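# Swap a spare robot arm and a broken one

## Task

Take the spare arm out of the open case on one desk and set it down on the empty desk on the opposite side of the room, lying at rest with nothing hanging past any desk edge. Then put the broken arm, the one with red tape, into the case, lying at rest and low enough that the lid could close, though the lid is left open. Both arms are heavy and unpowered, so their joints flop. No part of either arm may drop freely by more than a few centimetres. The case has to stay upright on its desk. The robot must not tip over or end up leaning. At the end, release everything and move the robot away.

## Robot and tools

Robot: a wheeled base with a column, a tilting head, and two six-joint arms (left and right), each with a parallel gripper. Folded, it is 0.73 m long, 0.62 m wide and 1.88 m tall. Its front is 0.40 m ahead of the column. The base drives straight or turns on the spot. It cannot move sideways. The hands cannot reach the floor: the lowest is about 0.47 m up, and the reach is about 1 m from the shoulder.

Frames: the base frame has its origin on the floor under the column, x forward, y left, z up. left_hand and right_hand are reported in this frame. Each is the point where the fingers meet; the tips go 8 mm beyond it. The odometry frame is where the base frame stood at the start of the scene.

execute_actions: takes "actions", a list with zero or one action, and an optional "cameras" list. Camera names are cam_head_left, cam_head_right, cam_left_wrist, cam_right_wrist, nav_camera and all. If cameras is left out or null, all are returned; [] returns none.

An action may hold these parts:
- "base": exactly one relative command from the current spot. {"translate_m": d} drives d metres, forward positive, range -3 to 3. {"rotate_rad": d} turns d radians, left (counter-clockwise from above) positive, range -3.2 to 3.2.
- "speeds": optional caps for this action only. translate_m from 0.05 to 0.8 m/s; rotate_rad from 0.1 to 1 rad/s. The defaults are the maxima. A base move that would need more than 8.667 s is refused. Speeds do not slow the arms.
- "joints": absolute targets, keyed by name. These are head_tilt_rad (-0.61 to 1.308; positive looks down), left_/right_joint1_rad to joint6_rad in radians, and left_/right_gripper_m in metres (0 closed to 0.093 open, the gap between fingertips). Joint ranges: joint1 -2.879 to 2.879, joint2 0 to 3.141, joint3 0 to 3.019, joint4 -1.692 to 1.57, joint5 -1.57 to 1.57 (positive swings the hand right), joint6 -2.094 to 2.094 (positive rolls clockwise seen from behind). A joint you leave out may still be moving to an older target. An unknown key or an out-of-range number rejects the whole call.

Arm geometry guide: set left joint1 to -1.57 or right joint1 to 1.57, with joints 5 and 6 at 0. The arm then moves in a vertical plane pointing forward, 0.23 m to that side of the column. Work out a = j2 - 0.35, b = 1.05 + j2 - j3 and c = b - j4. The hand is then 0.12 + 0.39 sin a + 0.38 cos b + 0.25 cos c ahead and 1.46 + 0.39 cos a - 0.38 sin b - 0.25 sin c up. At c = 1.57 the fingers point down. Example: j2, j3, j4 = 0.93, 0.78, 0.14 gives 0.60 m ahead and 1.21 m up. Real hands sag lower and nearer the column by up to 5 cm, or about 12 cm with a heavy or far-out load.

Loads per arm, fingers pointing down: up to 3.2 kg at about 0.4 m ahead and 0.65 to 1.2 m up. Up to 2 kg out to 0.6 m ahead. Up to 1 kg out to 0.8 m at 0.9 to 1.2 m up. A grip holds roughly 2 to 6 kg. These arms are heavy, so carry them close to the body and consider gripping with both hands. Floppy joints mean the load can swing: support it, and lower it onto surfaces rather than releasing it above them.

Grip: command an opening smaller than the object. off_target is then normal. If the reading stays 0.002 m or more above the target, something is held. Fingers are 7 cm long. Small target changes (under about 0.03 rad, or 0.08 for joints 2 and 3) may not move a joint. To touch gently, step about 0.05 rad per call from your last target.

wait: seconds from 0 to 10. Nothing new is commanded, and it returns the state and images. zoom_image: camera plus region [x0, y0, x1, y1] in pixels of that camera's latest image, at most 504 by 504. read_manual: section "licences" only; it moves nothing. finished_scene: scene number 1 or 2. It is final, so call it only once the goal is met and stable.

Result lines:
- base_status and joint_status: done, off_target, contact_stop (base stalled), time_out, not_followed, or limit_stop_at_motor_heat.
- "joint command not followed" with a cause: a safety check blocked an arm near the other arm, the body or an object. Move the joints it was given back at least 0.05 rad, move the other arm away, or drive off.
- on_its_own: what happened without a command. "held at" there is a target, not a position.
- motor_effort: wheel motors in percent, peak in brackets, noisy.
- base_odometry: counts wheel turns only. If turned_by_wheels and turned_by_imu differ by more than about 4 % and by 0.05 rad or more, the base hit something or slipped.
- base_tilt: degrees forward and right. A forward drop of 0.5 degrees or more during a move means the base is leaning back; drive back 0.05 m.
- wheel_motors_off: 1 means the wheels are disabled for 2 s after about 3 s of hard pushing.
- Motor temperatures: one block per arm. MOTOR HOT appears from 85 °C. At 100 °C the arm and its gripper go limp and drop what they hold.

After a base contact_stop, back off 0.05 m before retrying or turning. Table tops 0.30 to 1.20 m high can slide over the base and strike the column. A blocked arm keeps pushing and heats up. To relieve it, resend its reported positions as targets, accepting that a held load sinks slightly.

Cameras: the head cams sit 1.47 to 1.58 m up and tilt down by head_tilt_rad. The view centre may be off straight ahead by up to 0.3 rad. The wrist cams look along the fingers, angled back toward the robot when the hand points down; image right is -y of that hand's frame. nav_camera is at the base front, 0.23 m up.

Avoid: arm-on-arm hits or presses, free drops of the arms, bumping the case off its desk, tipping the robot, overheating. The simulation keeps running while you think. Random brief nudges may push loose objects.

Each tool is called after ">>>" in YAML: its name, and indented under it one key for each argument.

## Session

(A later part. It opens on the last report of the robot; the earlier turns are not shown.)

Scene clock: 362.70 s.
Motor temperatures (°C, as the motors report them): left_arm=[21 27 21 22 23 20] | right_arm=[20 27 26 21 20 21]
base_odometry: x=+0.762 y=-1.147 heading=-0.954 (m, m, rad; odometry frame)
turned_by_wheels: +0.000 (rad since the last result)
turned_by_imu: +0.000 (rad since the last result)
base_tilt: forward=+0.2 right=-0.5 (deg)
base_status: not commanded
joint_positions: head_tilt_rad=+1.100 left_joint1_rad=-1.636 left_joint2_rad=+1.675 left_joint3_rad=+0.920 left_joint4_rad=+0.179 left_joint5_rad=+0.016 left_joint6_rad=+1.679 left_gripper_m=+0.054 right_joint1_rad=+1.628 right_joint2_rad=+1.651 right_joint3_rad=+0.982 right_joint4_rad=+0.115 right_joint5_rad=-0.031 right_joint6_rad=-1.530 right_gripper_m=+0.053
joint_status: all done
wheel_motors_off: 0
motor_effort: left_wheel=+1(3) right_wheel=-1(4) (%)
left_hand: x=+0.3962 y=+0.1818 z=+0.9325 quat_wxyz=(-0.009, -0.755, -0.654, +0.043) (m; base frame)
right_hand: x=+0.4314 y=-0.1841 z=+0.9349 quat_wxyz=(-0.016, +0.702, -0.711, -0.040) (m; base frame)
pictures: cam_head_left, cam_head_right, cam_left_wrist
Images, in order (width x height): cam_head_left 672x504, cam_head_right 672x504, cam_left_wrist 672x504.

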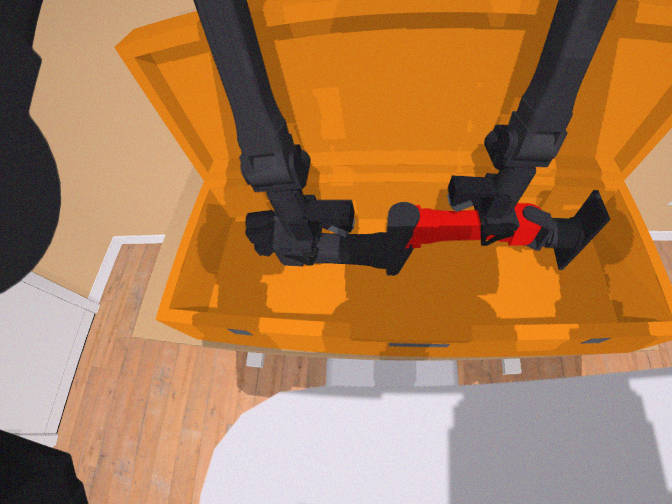

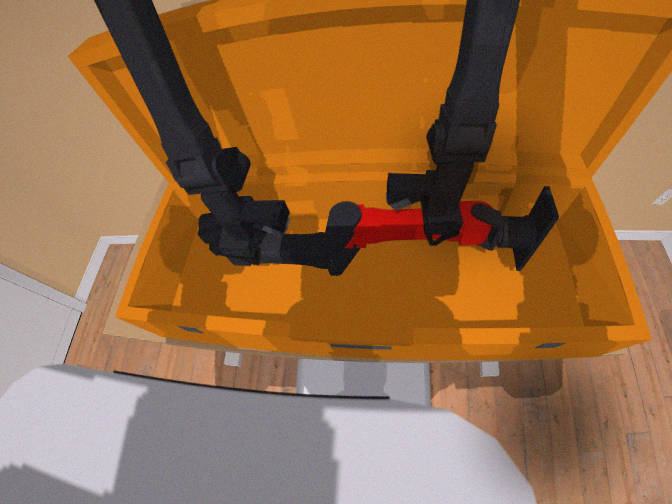

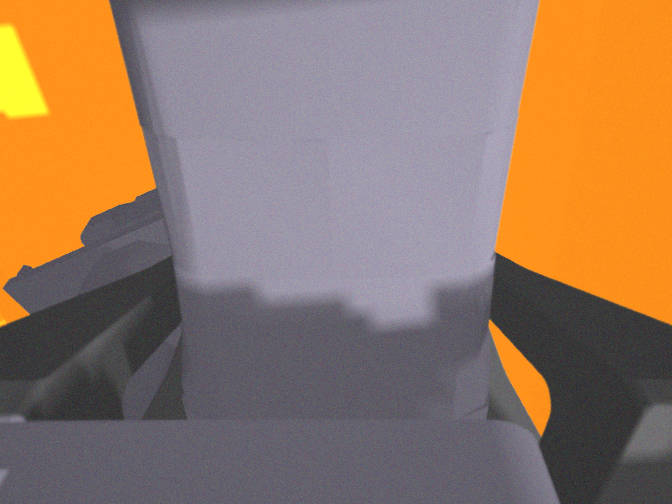

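>>> execute_actions:
  actions:
    - {"base":{"translate_m":-0.06},"speeds":{"translate_m":0.05},"joints":{"left_joint2_rad":1.68,"left_joint3_rad":0.98,"left_joint4_rad":0.24,"right_joint2_rad":1.68,"right_joint3_rad":1.04,"right_joint4_rad":0.15}}
  cameras: ["cam_left_wrist"]

>>> execute_actions:
  actions:
    - {"joints":{"left_joint2_rad":1.78,"left_joint3_rad":1.05,"left_joint4_rad":0.27,"right_joint2_rad":1.78,"right_joint3_rad":1.11,"right_joint4_rad":0.18,"right_joint1_rad":1.625}}
  cameras: ["cam_left_wrist","cam_head_left"]

>>> execute_actions:
  actions:
    - {"joints":{"left_joint2_rad":1.87,"left_joint3_rad":1.13,"left_joint4_rad":0.29,"right_joint2_rad":1.87,"right_joint3_rad":1.18,"right_joint4_rad":0.2}}
  cameras: ["cam_left_wrist","cam_head_left"]

Scene clock: 373.53 s.
Motor temperatures (°C, as the motors report them): left_arm=[21 28 20 22 23 20] | right_arm=[20 27 25 21 20 21]
base_odometry: x=+0.728 y=-1.098 heading=-0.955 (m, m, rad; odometry frame)
turned_by_wheels: -0.001 (rad since the last result)
turned_by_imu: +0.001 (rad since the last result)
base_tilt: forward=+0.1 right=-0.6 (deg)
base_status: done
joint_positions: head_tilt_rad=+1.100 left_joint1_rad=-1.637 left_joint2_rad=+1.732 left_joint3_rad=+0.962 left_joint4_rad=+0.211 left_joint5_rad=+0.005 left_joint6_rad=+1.663 left_gripper_m=+0.054 right_joint1_rad=+1.626 right_joint2_rad=+1.760 right_joint3_rad=+1.073 right_joint4_rad=+0.163 right_joint5_rad=-0.032 right_joint6_rad=-1.544 right_gripper_m=+0.053
joint_status: all done
wheel_motors_off: 0
motor_effort: left_wheel=+0(39) right_wheel=+1(35) (%)
left_hand: x=+0.3992 y=+0.1818 z=+0.9120 quat_wxyz=(-0.011, -0.750, -0.661, +0.034) (m; base frame)
right_hand: x=+0.4410 y=-0.1832 z=+0.8948 quat_wxyz=(-0.028, +0.707, -0.706, -0.029) (m; base frame)
pictures: cam_left_wrist
Images, in order (width x height): cam_left_wrist 672x504.

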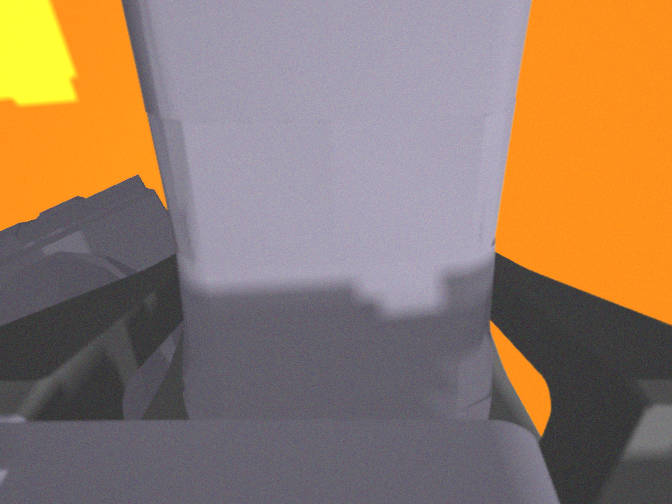

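Scene clock: 374.43 s.
Motor temperatures (°C, as the motors report them): left_arm=[21 28 20 22 23 20] | right_arm=[20 27 25 21 20 21]
base_odometry: x=+0.728 y=-1.098 heading=-0.955 (m, m, rad; odometry frame)
turned_by_wheels: +0.000 (rad since the last result)
turned_by_imu: +0.000 (rad since the last result)
base_tilt: forward=+0.1 right=-0.5 (deg)
base_status: not commanded
joint_positions: head_tilt_rad=+1.100 left_joint1_rad=-1.634 left_joint2_rad=+1.873 left_joint3_rad=+1.070 left_joint4_rad=+0.248 left_joint5_rad=+0.019 left_joint6_rad=+1.670 left_gripper_m=+0.054 right_joint1_rad=+1.621 right_joint2_rad=+1.864 right_joint3_rad=+1.150 right_joint4_rad=+0.183 right_joint5_rad=-0.021 right_joint6_rad=-1.539 right_gripper_m=+0.053
joint_status: all done
wheel_motors_off: 0
motor_effort: left_wheel=-1(1) right_wheel=+2(3) (%)
left_hand: x=+0.3940 y=+0.1785 z=+0.8615 quat_wxyz=(-0.016, -0.751, -0.659, +0.037) (m; base frame)
right_hand: x=+0.4333 y=-0.1873 z=+0.8566 quat_wxyz=(-0.019, +0.704, -0.709, -0.026) (m; base frame)
pictures: cam_head_left, cam_left_wrist
Images, in order (width x height): cam_head_left 672x504, cam_left_wrist 672x504.

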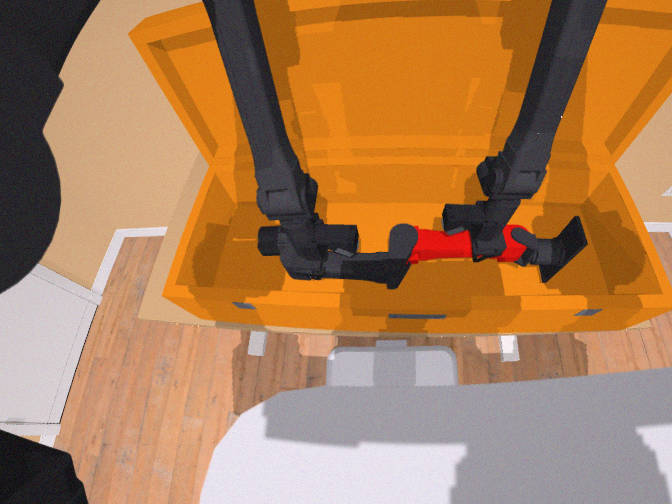

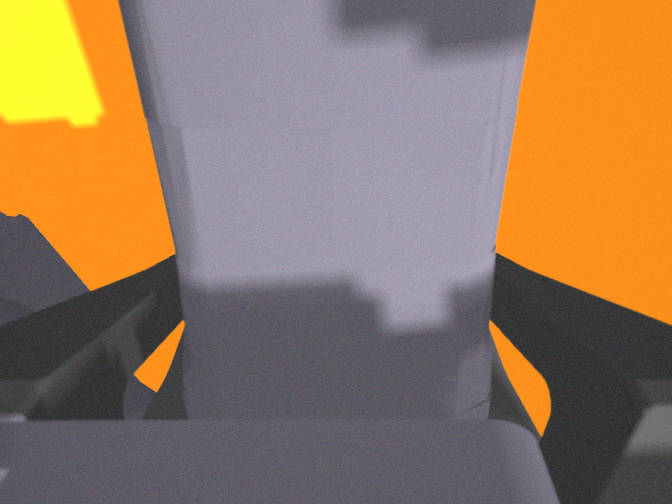

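Scene clock: 375.17 s.
Motor temperatures (°C, as the motors report them): left_arm=[21 28 20 22 23 20] | right_arm=[20 27 25 21 20 21]
base_odometry: x=+0.728 y=-1.098 heading=-0.955 (m, m, rad; odometry frame)
turned_by_wheels: +0.000 (rad since the last result)
turned_by_imu: +0.000 (rad since the last result)
base_tilt: forward=+0.1 right=-0.7 (deg)
base_status: not commanded
joint_positions: head_tilt_rad=+1.100 left_joint1_rad=-1.634 left_joint2_rad=+1.943 left_joint3_rad=+1.140 left_joint4_rad=+0.264 left_joint5_rad=+0.012 left_joint6_rad=+1.670 left_gripper_m=+0.054 right_joint1_rad=+1.619 right_joint2_rad=+1.939 right_joint3_rad=+1.222 right_joint4_rad=+0.205 right_joint5_rad=-0.023 right_joint6_rad=-1.540 right_gripper_m=+0.053
joint_status: all done
wheel_motors_off: 0
motor_effort: left_wheel=-2(2) right_wheel=+2(3) (%)
left_hand: x=+0.3985 y=+0.1782 z=+0.8344 quat_wxyz=(-0.020, -0.752, -0.659, +0.028) (m; base frame)
right_hand: x=+0.4377 y=-0.1867 z=+0.8280 quat_wxyz=(-0.027, +0.704, -0.709, -0.019) (m; base frame)
pictures: cam_head_left, cam_left_wrist
Images, in order (width x height): cam_head_left 672x504, cam_left_wrist 672x504.

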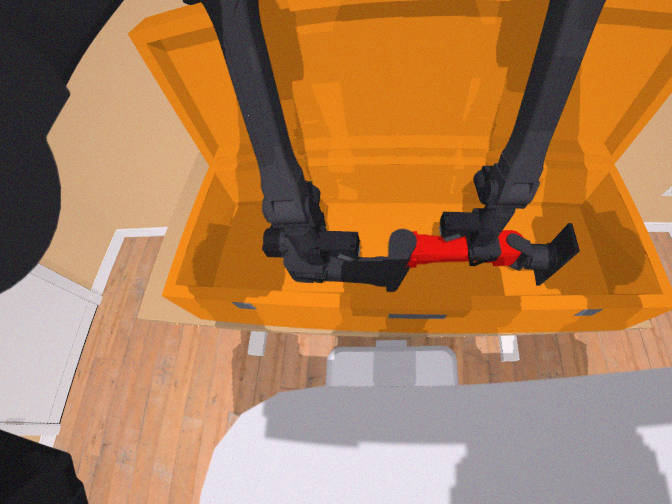

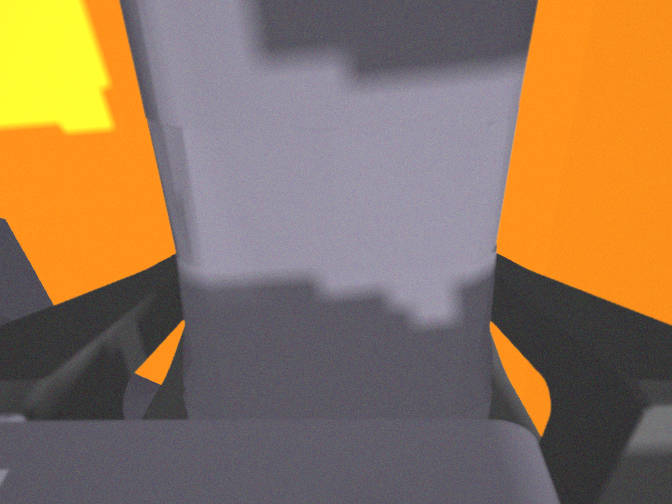

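>>> execute_actions:
  actions:
    - {"joints":{"left_joint2_rad":1.97,"left_joint3_rad":1.2,"right_joint2_rad":1.97,"right_joint3_rad":1.25,"right_joint4_rad":0.22}}
  cameras: []

>>> execute_actions:
  actions:
    - {"joints":{"left_joint2_rad":2.06,"left_joint3_rad":1.26,"left_joint4_rad":0.31,"right_joint2_rad":2.05,"right_joint3_rad":1.3}}
  cameras: ["cam_left_wrist","cam_head_left"]

>>> execute_actions:
  actions:
    - {"joints":{"left_joint2_rad":2.12,"left_joint3_rad":1.31,"right_joint2_rad":2.1,"right_joint3_rad":1.34}}
  cameras: ["cam_left_wrist","cam_head_left"]

Scene clock: 382.23 s.
Motor temperatures (°C, as the motors report them): left_arm=[21 28 20 22 22 20] | right_arm=[20 27 25 21 20 21]
base_odometry: x=+0.728 y=-1.098 heading=-0.955 (m, m, rad; odometry frame)
turned_by_wheels: +0.000 (rad since the last result)
turned_by_imu: +0.002 (rad since the last result)
base_tilt: forward=+0.2 right=-0.6 (deg)
base_status: not commanded
joint_positions: head_tilt_rad=+1.100 left_joint1_rad=-1.629 left_joint2_rad=+2.055 left_joint3_rad=+1.231 left_joint4_rad=+0.281 left_joint5_rad=+0.014 left_joint6_rad=+1.652 left_gripper_m=+0.054 right_joint1_rad=+1.623 right_joint2_rad=+1.982 right_joint3_rad=+1.260 right_joint4_rad=+0.210 right_joint5_rad=-0.024 right_joint6_rad=-1.558 right_gripper_m=+0.053
joint_status: all done
wheel_motors_off: 0
motor_effort: left_wheel=-1(2) right_wheel=+2(3) (%)
left_hand: x=+0.3859 y=+0.1795 z=+0.7937 quat_wxyz=(-0.017, -0.745, -0.667, +0.029) (m; base frame)
right_hand: x=+0.4346 y=-0.1831 z=+0.8119 quat_wxyz=(-0.028, +0.711, -0.702, -0.021) (m; base frame)
pictures: none
No camera images: the call's "cameras" was empty. Leave "cameras" out to get every camera's image.

Scene clock: 382.87 s.
Motor temperatures (°C, as the motors report them): left_arm=[21 28 20 22 22 20] | right_arm=[20 27 25 21 20 21]
base_odometry: x=+0.728 y=-1.098 heading=-0.955 (m, m, rad; odometry frame)
turned_by_wheels: +0.000 (rad since the last result)
turned_by_imu: +0.000 (rad since the last result)
base_tilt: forward=+0.1 right=-0.6 (deg)
base_status: not commanded
joint_positions: head_tilt_rad=+1.100 left_joint1_rad=-1.629 left_joint2_rad=+2.068 left_joint3_rad=+1.242 left_joint4_rad=+0.285 left_joint5_rad=+0.011 left_joint6_rad=+1.651 left_gripper_m=+0.054 right_joint1_rad=+1.623 right_joint2_rad=+1.990 right_joint3_rad=+1.268 right_joint4_rad=+0.210 right_joint5_rad=-0.028 right_joint6_rad=-1.558 right_gripper_m=+0.053
joint_status: all done
wheel_motors_off: 0
motor_effort: left_wheel=-1(2) right_wheel=+3(3) (%)
left_hand: x=+0.3859 y=+0.1798 z=+0.7891 quat_wxyz=(-0.017, -0.745, -0.667, +0.027) (m; base frame)
right_hand: x=+0.4344 y=-0.1823 z=+0.8090 quat_wxyz=(-0.030, +0.711, -0.702, -0.022) (m; base frame)
pictures: cam_head_left, cam_left_wrist
Images, in order (width x height): cam_head_left 672x504, cam_left_wrist 672x504.

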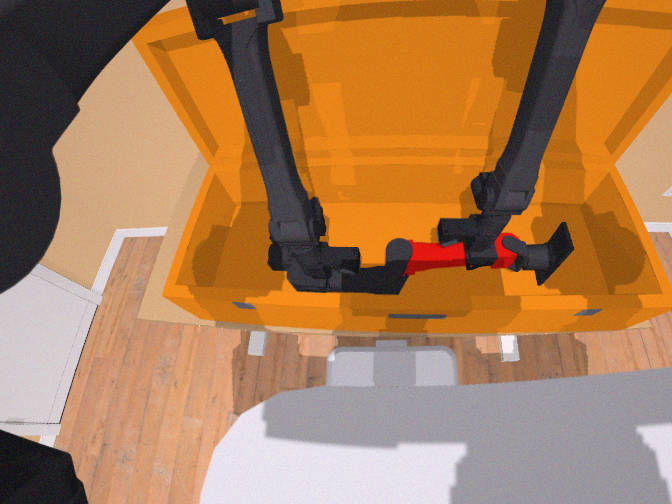

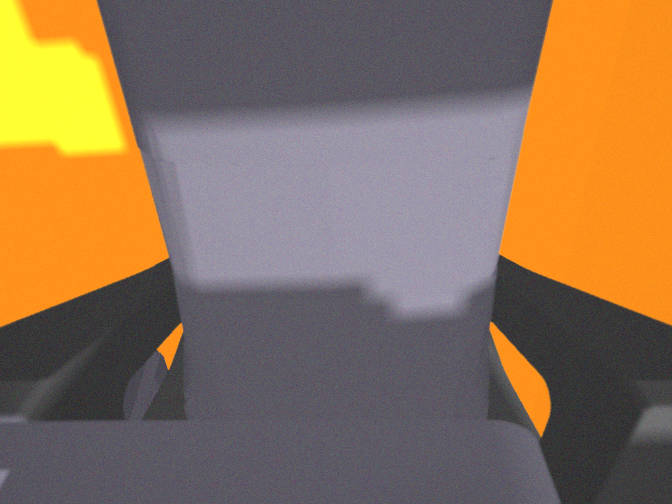

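Scene clock: 383.43 s.
Motor temperatures (°C, as the motors report them): left_arm=[21 27 20 22 22 20] | right_arm=[20 27 25 21 20 21]
base_odometry: x=+0.728 y=-1.098 heading=-0.955 (m, m, rad; odometry frame)
turned_by_wheels: +0.000 (rad since the last result)
turned_by_imu: +0.000 (rad since the last result)
base_tilt: forward=+0.1 right=-0.6 (deg)
base_status: not commanded
joint_positions: head_tilt_rad=+1.100 left_joint1_rad=-1.629 left_joint2_rad=+2.070 left_joint3_rad=+1.245 left_joint4_rad=+0.285 left_joint5_rad=+0.011 left_joint6_rad=+1.651 left_gripper_m=+0.054 right_joint1_rad=+1.623 right_joint2_rad=+1.992 right_joint3_rad=+1.270 right_joint4_rad=+0.210 right_joint5_rad=-0.029 right_joint6_rad=-1.558 right_gripper_m=+0.053
joint_status: all done
wheel_motors_off: 0
motor_effort: left_wheel=-1(1) right_wheel=+3(3) (%)
left_hand: x=+0.3860 y=+0.1798 z=+0.7882 quat_wxyz=(-0.017, -0.745, -0.667, +0.027) (m; base frame)
right_hand: x=+0.4341 y=-0.1821 z=+0.8080 quat_wxyz=(-0.030, +0.711, -0.702, -0.023) (m; base frame)
pictures: cam_head_left, cam_left_wrist
Images, in order (width x height): cam_head_left 672x504, cam_left_wrist 672x504.

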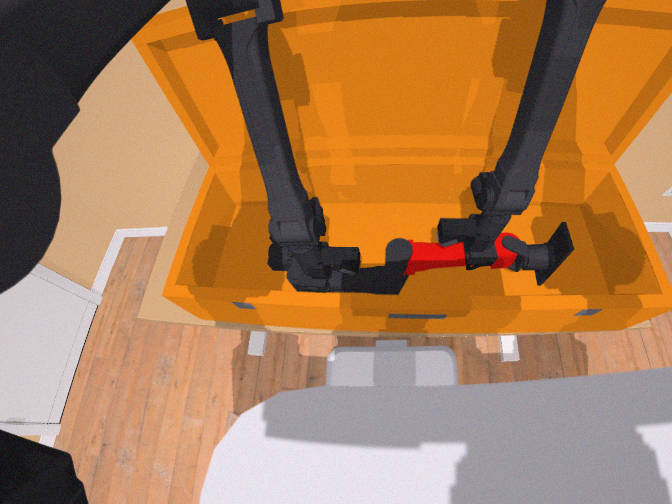

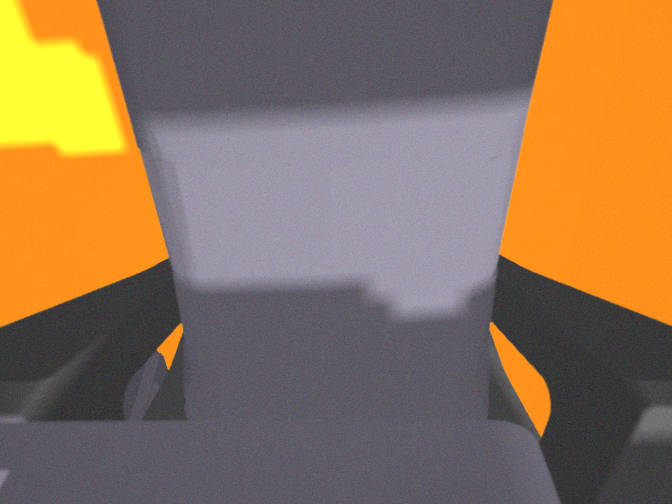

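>>> execute_actions:
  actions:
    - {"joints":{"left_joint2_rad":2.05,"left_joint3_rad":1.23,"left_joint4_rad":0.29,"right_joint2_rad":2.0,"right_joint3_rad":1.27,"right_gripper_m":0.056,"left_gripper_m":0.057}}
  cameras: ["cam_right_wrist"]

>>> execute_actions:
  actions:
    - {"joints":{"right_gripper_m":0.093,"left_gripper_m":0.093}}
  cameras: ["cam_right_wrist","cam_left_wrist"]

>>> execute_actions:
  actions:
    - {"joints":{"left_joint2_rad":1.82,"left_joint3_rad":1.02,"left_joint4_rad":0.29,"right_joint2_rad":1.8,"right_joint3_rad":1.07,"right_joint4_rad":0.22}}
  cameras: ["cam_head_left"]

>>> execute_actions:
  actions:
    - {"joints":{"left_joint2_rad":1.2,"left_joint3_rad":0.72,"left_joint4_rad":-0.05,"right_joint2_rad":1.2,"right_joint3_rad":0.75,"right_joint4_rad":-0.08}}
  cameras: ["cam_head_left","cam_head_right","cam_left_wrist"]

Scene clock: 394.03 s.
Motor temperatures (°C, as the motors report them): left_arm=[21 27 20 22 22 20] | right_arm=[20 26 25 21 19 21]
base_odometry: x=+0.728 y=-1.098 heading=-0.955 (m, m, rad; odometry frame)
turned_by_wheels: +0.000 (rad since the last result)
turned_by_imu: +0.001 (rad since the last result)
base_tilt: forward=+0.2 right=-0.6 (deg)
base_status: not commanded
joint_positions: head_tilt_rad=+1.100 left_joint1_rad=-1.629 left_joint2_rad=+2.065 left_joint3_rad=+1.242 left_joint4_rad=+0.280 left_joint5_rad=+0.010 left_joint6_rad=+1.655 left_gripper_m=+0.057 right_joint1_rad=+1.623 right_joint2_rad=+1.989 right_joint3_rad=+1.267 right_joint4_rad=+0.210 right_joint5_rad=-0.034 right_joint6_rad=-1.559 right_gripper_m=+0.056
joint_status: all done
wheel_motors_off: 0
motor_effort: left_wheel=-2(2) right_wheel=+3(4) (%)
left_hand: x=+0.3858 y=+0.1799 z=+0.7898 quat_wxyz=(-0.016, -0.746, -0.665, +0.028) (m; base frame)
right_hand: x=+0.4346 y=-0.1812 z=+0.8095 quat_wxyz=(-0.032, +0.711, -0.702, -0.024) (m; base frame)
pictures: cam_right_wrist
Images, in order (width x height): cam_right_wrist 672x504.

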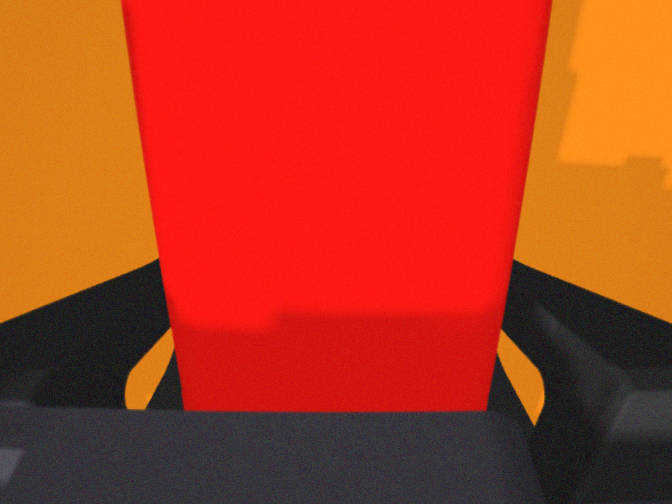

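Scene clock: 394.60 s.
Motor temperatures (°C, as the motors report them): left_arm=[21 27 20 22 22 20] | right_arm=[20 26 25 21 19 21]
base_odometry: x=+0.728 y=-1.098 heading=-0.955 (m, m, rad; odometry frame)
turned_by_wheels: +0.000 (rad since the last result)
turned_by_imu: +0.000 (rad since the last result)
base_tilt: forward=+0.2 right=-0.6 (deg)
base_status: not commanded
joint_positions: head_tilt_rad=+1.100 left_joint1_rad=-1.629 left_joint2_rad=+2.063 left_joint3_rad=+1.242 left_joint4_rad=+0.280 left_joint5_rad=+0.010 left_joint6_rad=+1.656 left_gripper_m=+0.093 right_joint1_rad=+1.623 right_joint2_rad=+1.989 right_joint3_rad=+1.267 right_joint4_rad=+0.210 right_joint5_rad=-0.034 right_joint6_rad=-1.559 right_gripper_m=+0.093
joint_status: all done
wheel_motors_off: 0
motor_effort: left_wheel=-2(2) right_wheel=+3(3) (%)
left_hand: x=+0.3871 y=+0.1799 z=+0.7903 quat_wxyz=(-0.016, -0.746, -0.665, +0.027) (m; base frame)
right_hand: x=+0.4346 y=-0.1812 z=+0.8095 quat_wxyz=(-0.032, +0.711, -0.702, -0.024) (m; base frame)
pictures: cam_left_wrist, cam_right_wrist
Images, in order (width x height): cam_left_wrist 672x504, cam_right_wrist 672x504.

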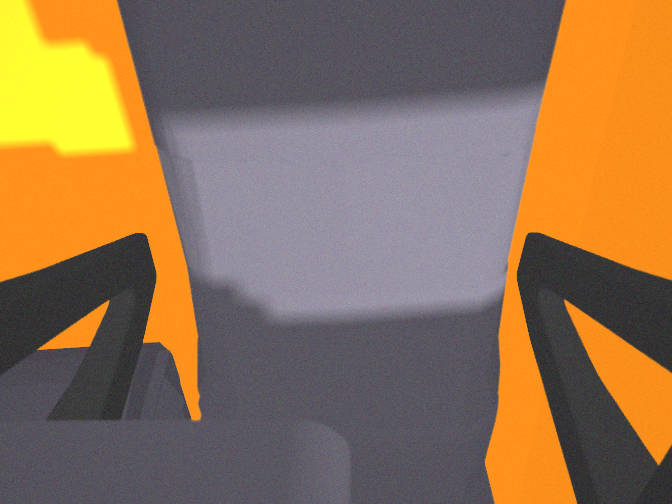

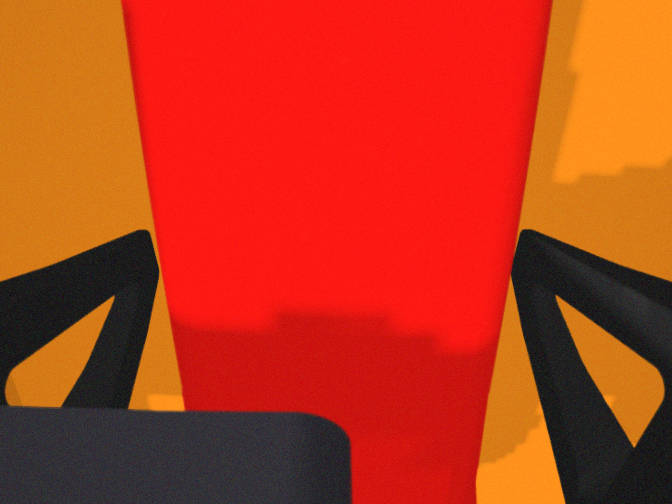

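Scene clock: 395.67 s.
Motor temperatures (°C, as the motors report them): left_arm=[21 27 20 22 22 20] | right_arm=[20 26 25 21 19 21]
base_odometry: x=+0.728 y=-1.098 heading=-0.955 (m, m, rad; odometry frame)
turned_by_wheels: +0.000 (rad since the last result)
turned_by_imu: +0.000 (rad since the last result)
base_tilt: forward=+0.1 right=-0.7 (deg)
base_status: not commanded
joint_positions: head_tilt_rad=+1.100 left_joint1_rad=-1.629 left_joint2_rad=+1.808 left_joint3_rad=+1.030 left_joint4_rad=+0.286 left_joint5_rad=+0.010 left_joint6_rad=+1.656 left_gripper_m=+0.093 right_joint1_rad=+1.623 right_joint2_rad=+1.794 right_joint3_rad=+1.075 right_joint4_rad=+0.214 right_joint5_rad=-0.035 right_joint6_rad=-1.559 right_gripper_m=+0.093
joint_status: all done
wheel_motors_off: 0
motor_effort: left_wheel=-3(4) right_wheel=+2(3) (%)
left_hand: x=+0.4172 y=+0.1838 z=+0.8838 quat_wxyz=(-0.033, -0.746, -0.665, +0.009) (m; base frame)
right_hand: x=+0.4357 y=-0.1844 z=+0.8841 quat_wxyz=(-0.035, +0.711, -0.702, -0.022) (m; base frame)
pictures: cam_head_left
Images, in order (width x height): cam_head_left 672x504.

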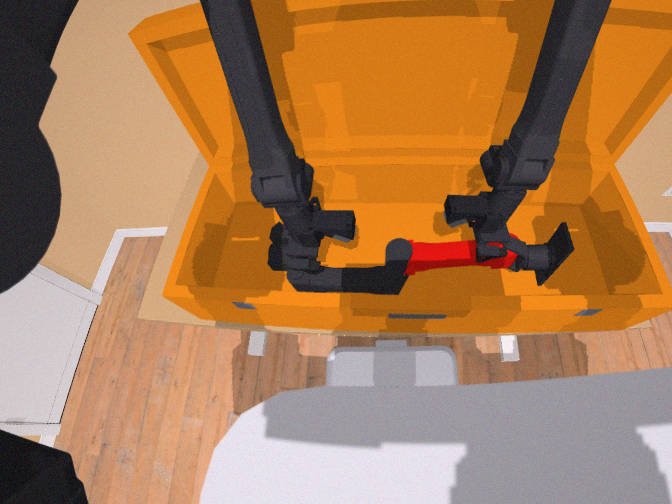

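Scene clock: 397.07 s.
Motor temperatures (°C, as the motors report them): left_arm=[21 26 20 22 22 20] | right_arm=[20 26 25 21 19 21]
base_odometry: x=+0.728 y=-1.098 heading=-0.955 (m, m, rad; odometry frame)
turned_by_wheels: +0.000 (rad since the last result)
turned_by_imu: +0.001 (rad since the last result)
base_tilt: forward=+0.1 right=-0.7 (deg)
base_status: not commanded
joint_positions: head_tilt_rad=+1.100 left_joint1_rad=-1.629 left_joint2_rad=+1.189 left_joint3_rad=+0.721 left_joint4_rad=-0.048 left_joint5_rad=+0.010 left_joint6_rad=+1.658 left_gripper_m=+0.093 right_joint1_rad=+1.623 right_joint2_rad=+1.188 right_joint3_rad=+0.754 right_joint4_rad=-0.075 right_joint5_rad=-0.035 right_joint6_rad=-1.560 right_gripper_m=+0.093
joint_status: all done
wheel_motors_off: 0
motor_effort: left_wheel=-2(3) right_wheel=+3(3) (%)
left_hand: x=+0.4340 y=+0.1936 z=+1.0859 quat_wxyz=(-0.025, -0.747, -0.665, +0.018) (m; base frame)
right_hand: x=+0.4484 y=-0.1932 z=+1.0871 quat_wxyz=(-0.033, +0.712, -0.701, -0.023) (m; base frame)
pictures: cam_head_left, cam_head_right, cam_left_wrist
Images, in order (width x height): cam_head_left 672x504, cam_head_right 672x504, cam_left_wrist 672x504.

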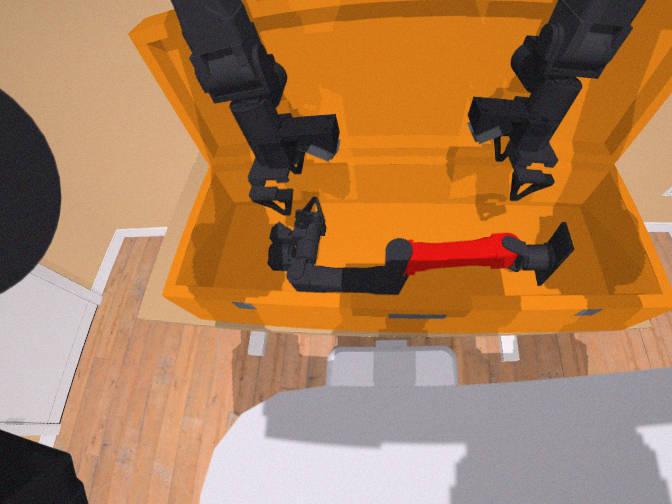

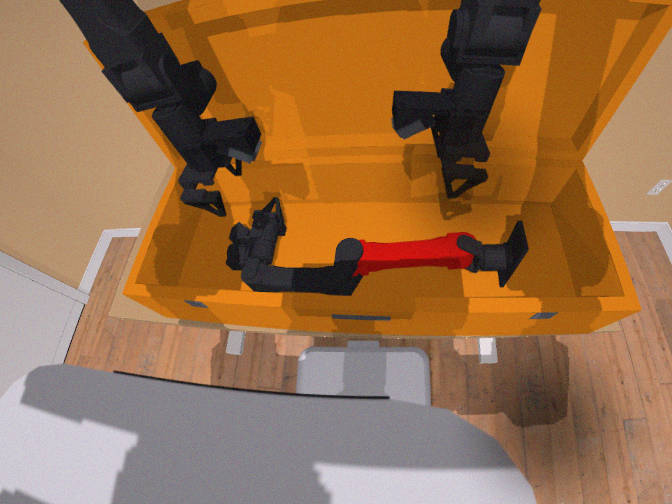

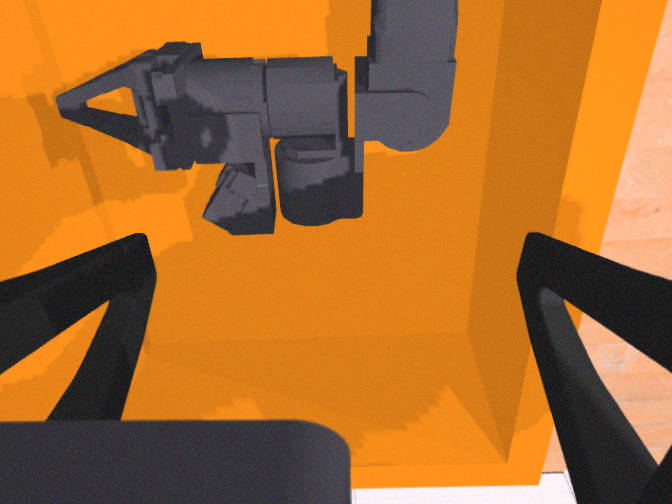

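>>> execute_actions:
  actions:
    - {"base":{"translate_m":-1.1},"joints":{"head_tilt_rad":0.6}}
  cameras: ["cam_head_left","nav_camera"]

>>> execute_actions:
  actions:
    - {"base":{"rotate_rad":-2.9}}
  cameras: ["cam_head_left"]

Scene clock: 405.80 s.
Motor temperatures (°C, as the motors report them): left_arm=[21 26 20 22 22 20] | right_arm=[20 26 25 21 19 21]
base_odometry: x=+0.092 y=-0.200 heading=-0.954 (m, m, rad; odometry frame)
turned_by_wheels: +0.000 (rad since the last result)
turned_by_imu: +0.003 (rad since the last result)
base_tilt: forward=+0.2 right=-0.6 (deg)
base_status: done
joint_positions: head_tilt_rad=+0.617 left_joint1_rad=-1.629 left_joint2_rad=+1.191 left_joint3_rad=+0.716 left_joint4_rad=-0.048 left_joint5_rad=+0.010 left_joint6_rad=+1.658 left_gripper_m=+0.093 right_joint1_rad=+1.623 right_joint2_rad=+1.188 right_joint3_rad=+0.748 right_joint4_rad=-0.075 right_joint5_rad=-0.035 right_joint6_rad=-1.560 right_gripper_m=+0.093
joint_status: all done
wheel_motors_off: 0
motor_effort: left_wheel=+1(68) right_wheel=+0(47) (%)
left_hand: x=+0.4296 y=+0.1937 z=+1.0850 quat_wxyz=(-0.022, -0.747, -0.665, +0.021) (m; base frame)
right_hand: x=+0.4443 y=-0.1933 z=+1.0869 quat_wxyz=(-0.031, +0.712, -0.701, -0.026) (m; base frame)
pictures: cam_head_left, nav_camera
Images, in order (width x height): cam_head_left 672x504, nav_camera 672x504.

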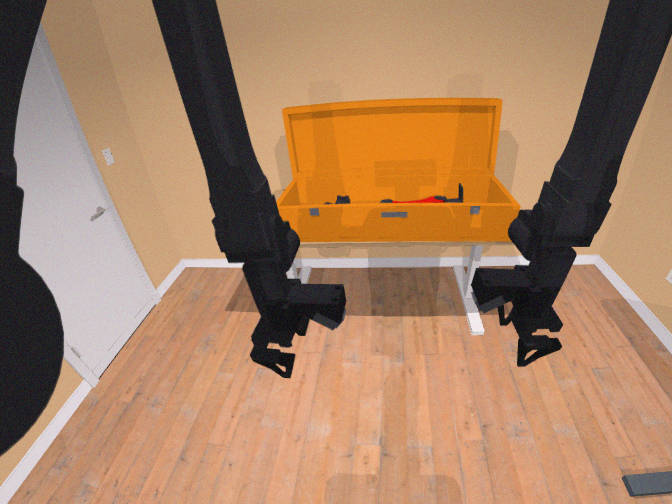

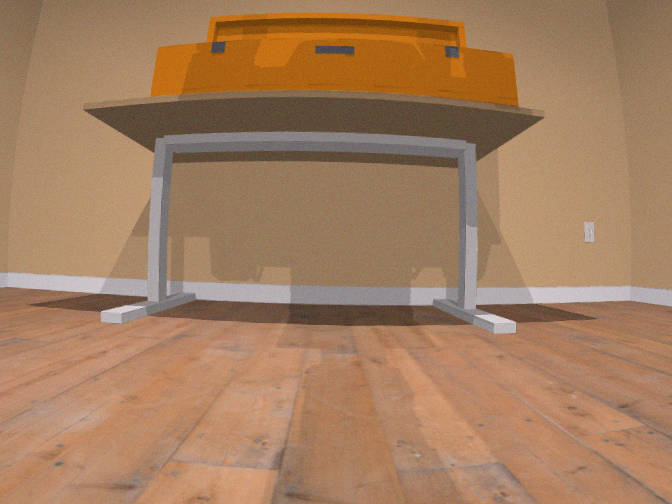

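Scene clock: 410.20 s.
Motor temperatures (°C, as the motors report them): left_arm=[21 26 20 22 22 20] | right_arm=[20 26 25 21 19 21]
base_odometry: x=+0.092 y=-0.200 heading=+2.430 (m, m, rad; odometry frame)
turned_by_wheels: -2.899 (rad since the last result)
turned_by_imu: -2.875 (rad since the last result)
base_tilt: forward=+0.3 right=-0.6 (deg)
base_status: done
joint_positions: head_tilt_rad=+0.617 left_joint1_rad=-1.629 left_joint2_rad=+1.191 left_joint3_rad=+0.722 left_joint4_rad=-0.048 left_joint5_rad=+0.010 left_joint6_rad=+1.658 left_gripper_m=+0.093 right_joint1_rad=+1.623 right_joint2_rad=+1.188 right_joint3_rad=+0.748 right_joint4_rad=-0.075 right_joint5_rad=-0.035 right_joint6_rad=-1.560 right_gripper_m=+0.093
joint_status: not commanded
wheel_motors_off: 0
motor_effort: left_wheel=+4(55) right_wheel=-3(35) (%)
left_hand: x=+0.4332 y=+0.1936 z=+1.0851 quat_wxyz=(-0.024, -0.747, -0.665, +0.018) (m; base frame)
right_hand: x=+0.4445 y=-0.1932 z=+1.0869 quat_wxyz=(-0.031, +0.712, -0.701, -0.026) (m; base frame)
pictures: cam_head_left
Images, in order (width x height): cam_head_left 672x504.

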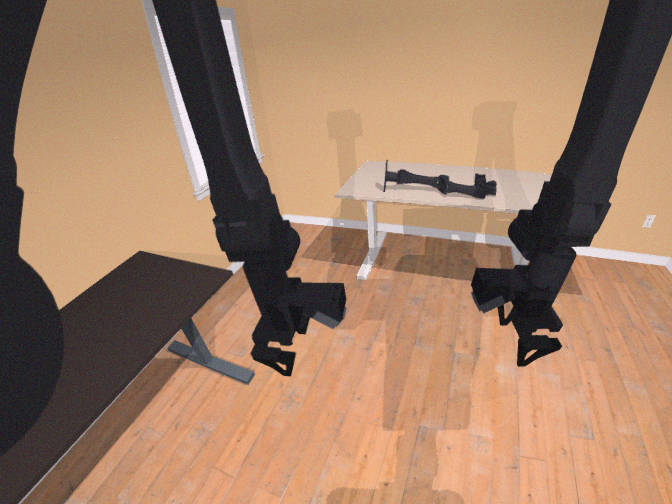

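>>> finished_scene:
  scene: 1

The scene is finished: the task was done.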